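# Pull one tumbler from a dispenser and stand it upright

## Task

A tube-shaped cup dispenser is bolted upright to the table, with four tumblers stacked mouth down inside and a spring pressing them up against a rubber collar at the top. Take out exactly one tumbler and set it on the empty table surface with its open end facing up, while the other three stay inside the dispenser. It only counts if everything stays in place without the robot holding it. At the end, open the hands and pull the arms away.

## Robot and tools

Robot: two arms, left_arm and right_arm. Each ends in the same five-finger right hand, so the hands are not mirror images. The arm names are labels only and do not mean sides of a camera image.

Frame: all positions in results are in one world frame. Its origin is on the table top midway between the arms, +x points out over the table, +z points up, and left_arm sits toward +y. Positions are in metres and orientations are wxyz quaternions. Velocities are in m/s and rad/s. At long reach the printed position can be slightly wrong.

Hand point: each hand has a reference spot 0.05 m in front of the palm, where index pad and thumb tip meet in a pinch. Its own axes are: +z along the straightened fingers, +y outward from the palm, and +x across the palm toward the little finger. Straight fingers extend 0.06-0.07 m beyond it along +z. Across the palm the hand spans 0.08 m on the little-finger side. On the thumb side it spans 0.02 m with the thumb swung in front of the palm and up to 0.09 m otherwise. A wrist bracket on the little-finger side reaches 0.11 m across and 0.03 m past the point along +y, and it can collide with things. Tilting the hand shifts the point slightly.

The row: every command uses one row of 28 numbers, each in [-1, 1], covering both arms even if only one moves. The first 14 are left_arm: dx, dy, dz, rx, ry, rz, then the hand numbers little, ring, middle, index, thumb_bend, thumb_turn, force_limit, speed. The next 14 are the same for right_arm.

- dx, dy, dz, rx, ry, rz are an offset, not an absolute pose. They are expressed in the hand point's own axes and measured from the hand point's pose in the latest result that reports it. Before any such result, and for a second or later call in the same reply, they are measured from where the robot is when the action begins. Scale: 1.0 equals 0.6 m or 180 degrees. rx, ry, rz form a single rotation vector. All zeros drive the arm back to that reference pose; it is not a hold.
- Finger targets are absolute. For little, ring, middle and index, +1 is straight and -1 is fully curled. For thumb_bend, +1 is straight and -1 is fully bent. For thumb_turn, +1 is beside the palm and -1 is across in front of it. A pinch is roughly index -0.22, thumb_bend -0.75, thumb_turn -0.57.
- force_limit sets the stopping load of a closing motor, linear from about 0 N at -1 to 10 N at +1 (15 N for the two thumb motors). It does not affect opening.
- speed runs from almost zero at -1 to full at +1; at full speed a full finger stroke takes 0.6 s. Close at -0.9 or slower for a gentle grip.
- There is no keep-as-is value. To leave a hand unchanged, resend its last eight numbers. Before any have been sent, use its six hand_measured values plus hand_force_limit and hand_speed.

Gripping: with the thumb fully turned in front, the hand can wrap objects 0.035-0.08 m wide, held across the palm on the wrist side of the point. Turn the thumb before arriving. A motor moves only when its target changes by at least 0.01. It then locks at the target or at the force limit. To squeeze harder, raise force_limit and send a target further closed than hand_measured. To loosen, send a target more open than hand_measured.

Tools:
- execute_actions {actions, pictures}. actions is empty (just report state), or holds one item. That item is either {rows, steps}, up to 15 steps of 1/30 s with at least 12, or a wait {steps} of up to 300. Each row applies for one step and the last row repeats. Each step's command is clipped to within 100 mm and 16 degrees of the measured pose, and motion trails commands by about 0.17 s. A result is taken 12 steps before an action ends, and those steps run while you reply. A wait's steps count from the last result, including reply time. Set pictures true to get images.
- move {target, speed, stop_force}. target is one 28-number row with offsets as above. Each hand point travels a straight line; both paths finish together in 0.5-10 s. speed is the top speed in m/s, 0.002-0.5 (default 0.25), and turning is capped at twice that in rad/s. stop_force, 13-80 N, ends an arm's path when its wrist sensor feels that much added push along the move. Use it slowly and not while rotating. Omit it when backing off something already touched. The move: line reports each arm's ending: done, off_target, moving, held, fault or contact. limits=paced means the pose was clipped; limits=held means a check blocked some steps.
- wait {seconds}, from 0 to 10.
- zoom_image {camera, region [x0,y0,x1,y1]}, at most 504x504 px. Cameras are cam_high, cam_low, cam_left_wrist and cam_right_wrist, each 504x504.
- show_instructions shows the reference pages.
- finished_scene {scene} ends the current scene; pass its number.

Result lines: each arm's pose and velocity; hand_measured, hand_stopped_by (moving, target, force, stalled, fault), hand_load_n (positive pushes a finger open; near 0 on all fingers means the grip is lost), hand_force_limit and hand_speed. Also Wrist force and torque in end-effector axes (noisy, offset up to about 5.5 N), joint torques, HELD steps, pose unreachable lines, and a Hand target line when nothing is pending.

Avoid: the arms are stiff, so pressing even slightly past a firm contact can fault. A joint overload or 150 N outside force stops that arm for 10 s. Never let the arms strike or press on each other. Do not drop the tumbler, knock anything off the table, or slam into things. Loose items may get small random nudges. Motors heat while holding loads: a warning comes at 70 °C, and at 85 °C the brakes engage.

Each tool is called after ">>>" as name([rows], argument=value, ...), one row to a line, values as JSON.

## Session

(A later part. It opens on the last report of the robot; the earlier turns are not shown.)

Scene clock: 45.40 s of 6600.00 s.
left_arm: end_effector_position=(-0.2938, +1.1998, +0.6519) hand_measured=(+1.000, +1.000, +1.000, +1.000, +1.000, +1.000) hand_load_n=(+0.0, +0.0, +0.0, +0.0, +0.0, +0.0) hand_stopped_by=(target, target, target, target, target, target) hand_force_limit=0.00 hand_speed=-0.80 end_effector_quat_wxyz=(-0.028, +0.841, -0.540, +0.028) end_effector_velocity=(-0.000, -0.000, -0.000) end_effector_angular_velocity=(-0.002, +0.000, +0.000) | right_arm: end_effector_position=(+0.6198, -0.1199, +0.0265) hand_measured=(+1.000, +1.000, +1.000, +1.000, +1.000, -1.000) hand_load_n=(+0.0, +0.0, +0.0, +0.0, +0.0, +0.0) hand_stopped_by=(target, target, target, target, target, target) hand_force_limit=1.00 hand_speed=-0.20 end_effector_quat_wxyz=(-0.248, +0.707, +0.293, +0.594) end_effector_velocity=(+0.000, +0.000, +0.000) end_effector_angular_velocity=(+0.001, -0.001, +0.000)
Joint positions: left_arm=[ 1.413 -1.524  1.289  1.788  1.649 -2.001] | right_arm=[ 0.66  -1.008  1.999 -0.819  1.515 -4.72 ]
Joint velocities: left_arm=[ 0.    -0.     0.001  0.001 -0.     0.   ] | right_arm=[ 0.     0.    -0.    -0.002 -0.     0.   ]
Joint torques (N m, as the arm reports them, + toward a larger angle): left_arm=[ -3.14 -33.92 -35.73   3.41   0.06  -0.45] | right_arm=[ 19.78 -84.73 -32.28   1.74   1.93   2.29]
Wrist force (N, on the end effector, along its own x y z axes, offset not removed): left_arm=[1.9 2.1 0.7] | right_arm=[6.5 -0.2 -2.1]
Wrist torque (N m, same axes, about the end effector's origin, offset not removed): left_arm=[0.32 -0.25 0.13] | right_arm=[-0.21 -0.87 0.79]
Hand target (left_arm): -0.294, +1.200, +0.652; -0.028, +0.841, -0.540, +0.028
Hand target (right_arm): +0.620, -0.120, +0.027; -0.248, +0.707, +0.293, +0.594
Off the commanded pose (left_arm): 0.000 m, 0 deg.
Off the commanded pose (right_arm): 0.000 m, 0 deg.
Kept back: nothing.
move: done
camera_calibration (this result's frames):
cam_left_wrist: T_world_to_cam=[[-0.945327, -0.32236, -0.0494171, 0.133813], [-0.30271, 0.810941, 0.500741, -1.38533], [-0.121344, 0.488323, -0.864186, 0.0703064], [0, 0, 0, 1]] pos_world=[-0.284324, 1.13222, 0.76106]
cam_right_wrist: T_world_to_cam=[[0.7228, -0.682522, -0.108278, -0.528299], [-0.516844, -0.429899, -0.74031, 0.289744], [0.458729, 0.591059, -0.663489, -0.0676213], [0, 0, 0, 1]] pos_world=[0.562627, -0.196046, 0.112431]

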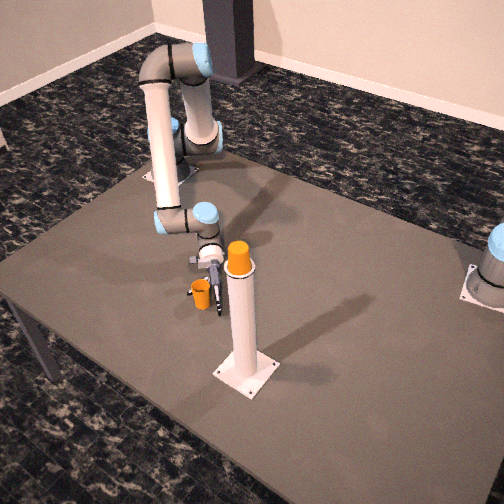

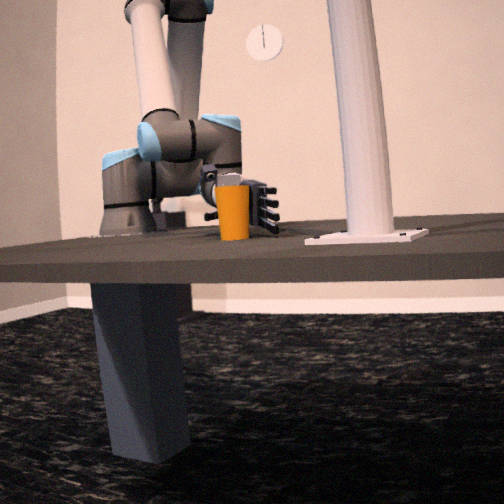

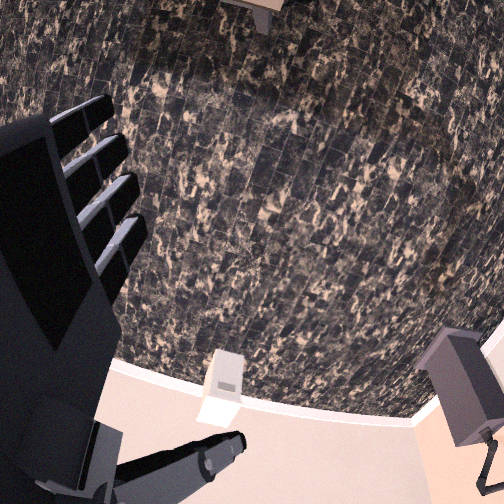

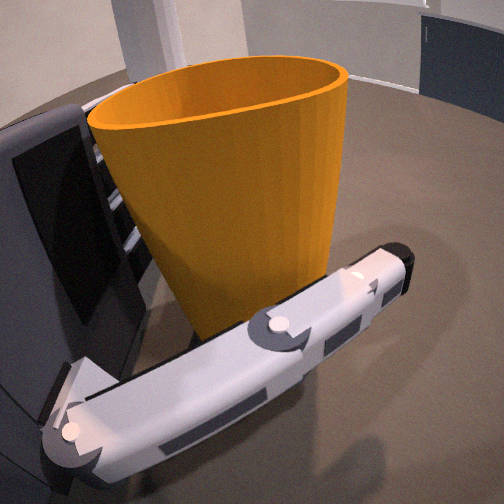

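>>> move(target=[0,0,0,0,0,0,1,1,1,1,1,1,0,-0.8,0,-0.03,-0.22,0,0,0,1,1,1,1,1,-1,1,-0.2], speed=0.12)

>>> move(target=[0,0,0,0,0,0,1,1,1,1,1,1,0,-0.8,0.4,0,-0.15,0,0,0,1,1,1,1,1,-1,1,-0.2], speed=0.3)

Scene clock: 47.43 s of 6600.00 s.
left_arm: end_effector_position=(-0.2938, +1.1998, +0.6519) hand_measured=(+1.000, +1.000, +1.000, +1.000, +1.000, +1.000) hand_load_n=(+0.0, +0.0, +0.0, +0.0, +0.0, +0.0) hand_stopped_by=(target, target, target, target, target, target) hand_force_limit=0.00 hand_speed=-0.80 end_effector_quat_wxyz=(-0.028, +0.841, -0.540, +0.028) end_effector_velocity=(+0.000, +0.000, -0.000) end_effector_angular_velocity=(-0.001, -0.000, -0.001) | right_arm: end_effector_position=(+0.5156, -0.1992, +0.0489) hand_measured=(+1.000, +1.000, +1.000, +1.000, +1.000, -1.000) hand_load_n=(+0.0, +0.0, +0.0, +0.0, +0.0, +0.0) hand_stopped_by=(target, target, target, target, target, target) hand_force_limit=1.00 hand_speed=-0.20 end_effector_quat_wxyz=(-0.248, +0.707, +0.293, +0.594) end_effector_velocity=(-0.002, -0.002, +0.002) end_effector_angular_velocity=(+0.002, -0.002, -0.000)
Joint positions: left_arm=[ 1.413 -1.524  1.289  1.788  1.649 -2.001] | right_arm=[ 0.682 -1.169  2.24  -0.899  1.537 -4.717]
Joint velocities: left_arm=[-0.001  0.001  0.001 -0.     0.     0.   ] | right_arm=[ 0.    -0.004  0.005 -0.003  0.     0.   ]
Joint torques (N m, as the arm reports them, + toward a larger angle): left_arm=[ -1.13 -36.69 -35.7    3.21   0.56  -0.28] | right_arm=[ 15.8  -69.02 -16.01  -3.63   2.53   2.29]
Wrist force (N, on the end effector, along its own x y z axes, offset not removed): left_arm=[0.7 4.0 1.9] | right_arm=[3.9 -1.4 -1.3]
Wrist torque (N m, same axes, about the end effector's origin, offset not removed): left_arm=[0.48 -0.15 0.07] | right_arm=[-0.57 -0.47 0.58]
Hand target (left_arm): -0.294, +1.200, +0.652; -0.028, +0.841, -0.540, +0.028
Hand target (right_arm): +0.515, -0.199, +0.049; -0.248, +0.707, +0.293, +0.594
Off the commanded pose (left_arm): 0.000 m, 0 deg.
Off the commanded pose (right_arm): 0.000 m, 0 deg.
Kept back: nothing.
move: done
camera_calibration (this result's frames):
cam_left_wrist: T_world_to_cam=[[-0.945326, -0.32236, -0.049417, 0.133813], [-0.30271, 0.810941, 0.500741, -1.38533], [-0.121344, 0.488323, -0.864186, 0.0703063], [0, 0, 0, 1]] pos_world=[-0.284324, 1.13222, 0.76106]
cam_right_wrist: T_world_to_cam=[[0.722799, -0.682532, -0.108219, -0.504709], [-0.51682, -0.429931, -0.740309, 0.218314], [0.458758, 0.591024, -0.663499, 0.0419084], [0, 0, 0, 1]] pos_world=[0.458406, -0.275389, 0.134807]

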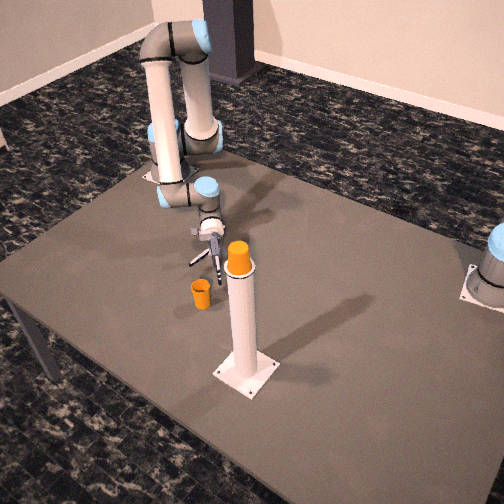

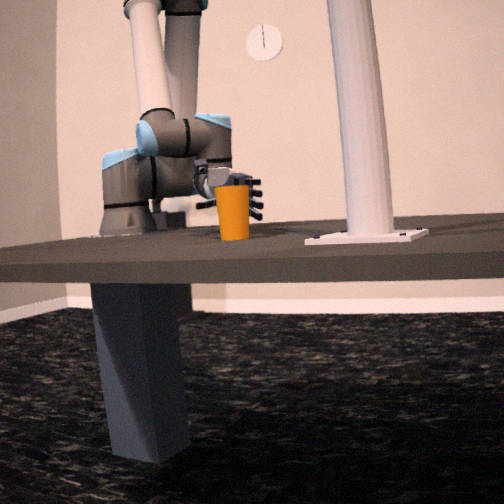

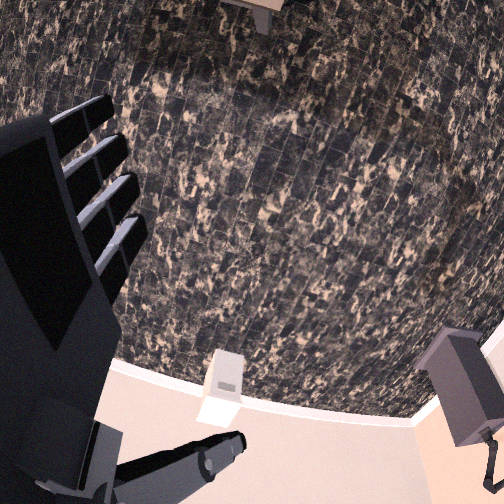

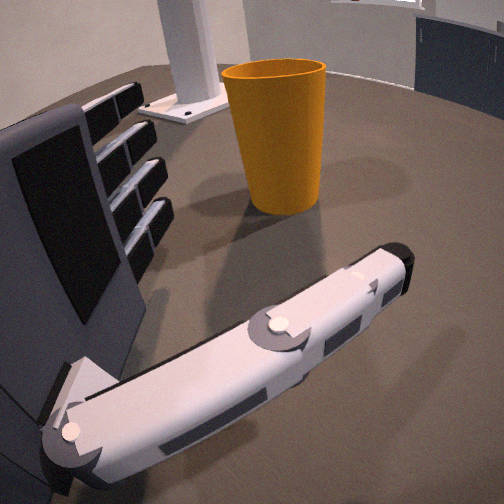

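Scene clock: 49.03 s of 6600.00 s.
left_arm: end_effector_position=(-0.2938, +1.1998, +0.6519) hand_measured=(+1.000, +1.000, +1.000, +1.000, +1.000, +1.000) hand_load_n=(+0.0, +0.0, +0.0, +0.0, +0.0, +0.0) hand_stopped_by=(target, target, target, target, target, target) hand_force_limit=0.00 hand_speed=-0.80 end_effector_quat_wxyz=(-0.028, +0.841, -0.540, +0.028) end_effector_velocity=(-0.000, +0.000, -0.001) end_effector_angular_velocity=(-0.000, -0.000, -0.000) | right_arm: end_effector_position=(+0.4823, -0.2333, +0.3000) hand_measured=(+1.000, +1.000, +1.000, +1.000, +1.000, -1.000) hand_load_n=(+0.0, +0.0, +0.0, +0.0, +0.0, +0.0) hand_stopped_by=(target, target, target, target, target, target) hand_force_limit=1.00 hand_speed=-0.20 end_effector_quat_wxyz=(-0.248, +0.707, +0.293, +0.594) end_effector_velocity=(+0.000, -0.000, +0.003) end_effector_angular_velocity=(-0.000, +0.000, -0.000)
Joint positions: left_arm=[ 1.413 -1.524  1.289  1.788  1.649 -2.001] | right_arm=[ 0.677 -1.607  2.157 -0.378  1.532 -4.717]
Joint velocities: left_arm=[ 0.     0.001  0.001 -0.001  0.     0.   ] | right_arm=[-0.001 -0.003 -0.002  0.006 -0.     0.   ]
Joint torques (N m, as the arm reports them, + toward a larger angle): left_arm=[ -2.22 -35.28 -35.01   3.41   0.52  -0.57] | right_arm=[-18.21 -46.3  -44.89   2.33  -2.61   2.27]
Wrist force (N, on the end effector, along its own x y z axes, offset not removed): left_arm=[0.2 2.2 1.4] | right_arm=[4.6 1.7 -2.2]
Wrist torque (N m, same axes, about the end effector's origin, offset not removed): left_arm=[0.24 -0.03 -0.01] | right_arm=[0.02 -0.64 0.73]
Hand target (left_arm): -0.294, +1.200, +0.652; -0.028, +0.841, -0.540, +0.028
Hand target (right_arm): +0.482, -0.233, +0.300; -0.248, +0.707, +0.293, +0.594
Off the commanded pose (left_arm): 0.000 m, 0 deg.
Off the commanded pose (right_arm): 0.001 m, 0 deg.
Kept back: nothing.
move: done
camera_calibration (this result's frames):
cam_left_wrist: T_world_to_cam=[[-0.945327, -0.32236, -0.049417, 0.133813], [-0.30271, 0.810941, 0.500741, -1.38533], [-0.121344, 0.488323, -0.864186, 0.0703062], [0, 0, 0, 1]] pos_world=[-0.284324, 1.13222, 0.76106]
cam_right_wrist: T_world_to_cam=[[0.722804, -0.68253, -0.1082, -0.476745], [-0.516736, -0.429851, -0.740414, 0.372351], [0.458845, 0.591084, -0.663386, 0.243829], [0, 0, 0, 1]] pos_world=[0.42512, -0.309461, 0.385862]

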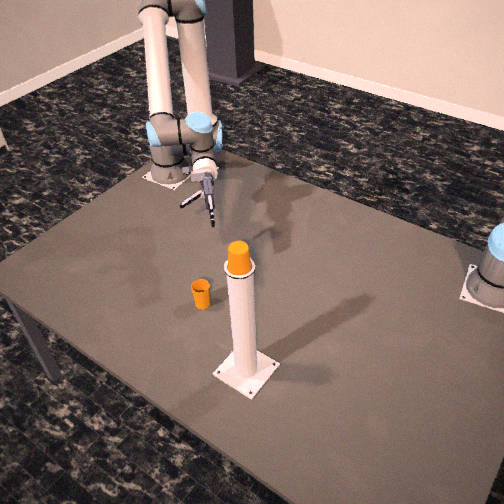

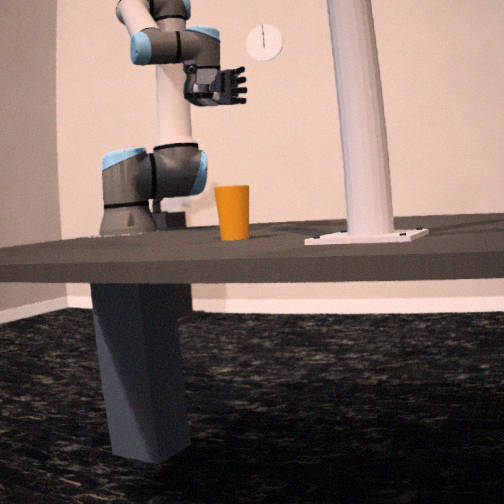

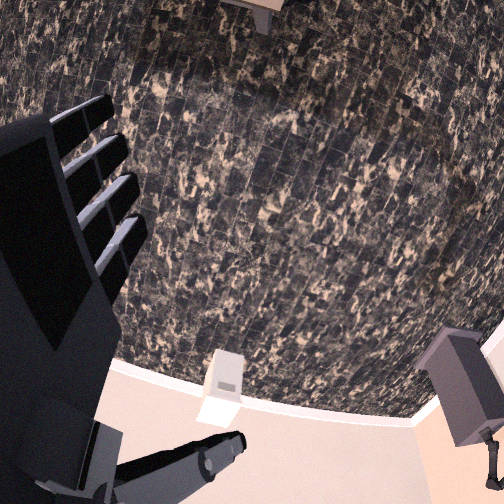

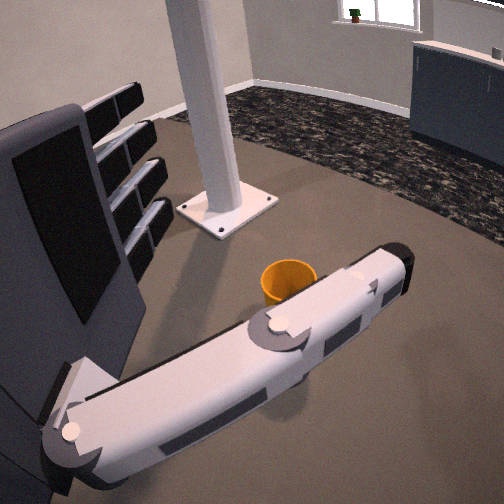

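The tumbler stands mouth up on the bare table, the others remain in the dispenser, and the arm is clear.

>>> finished_scene(scene=2)

The scene is finished: the task was done.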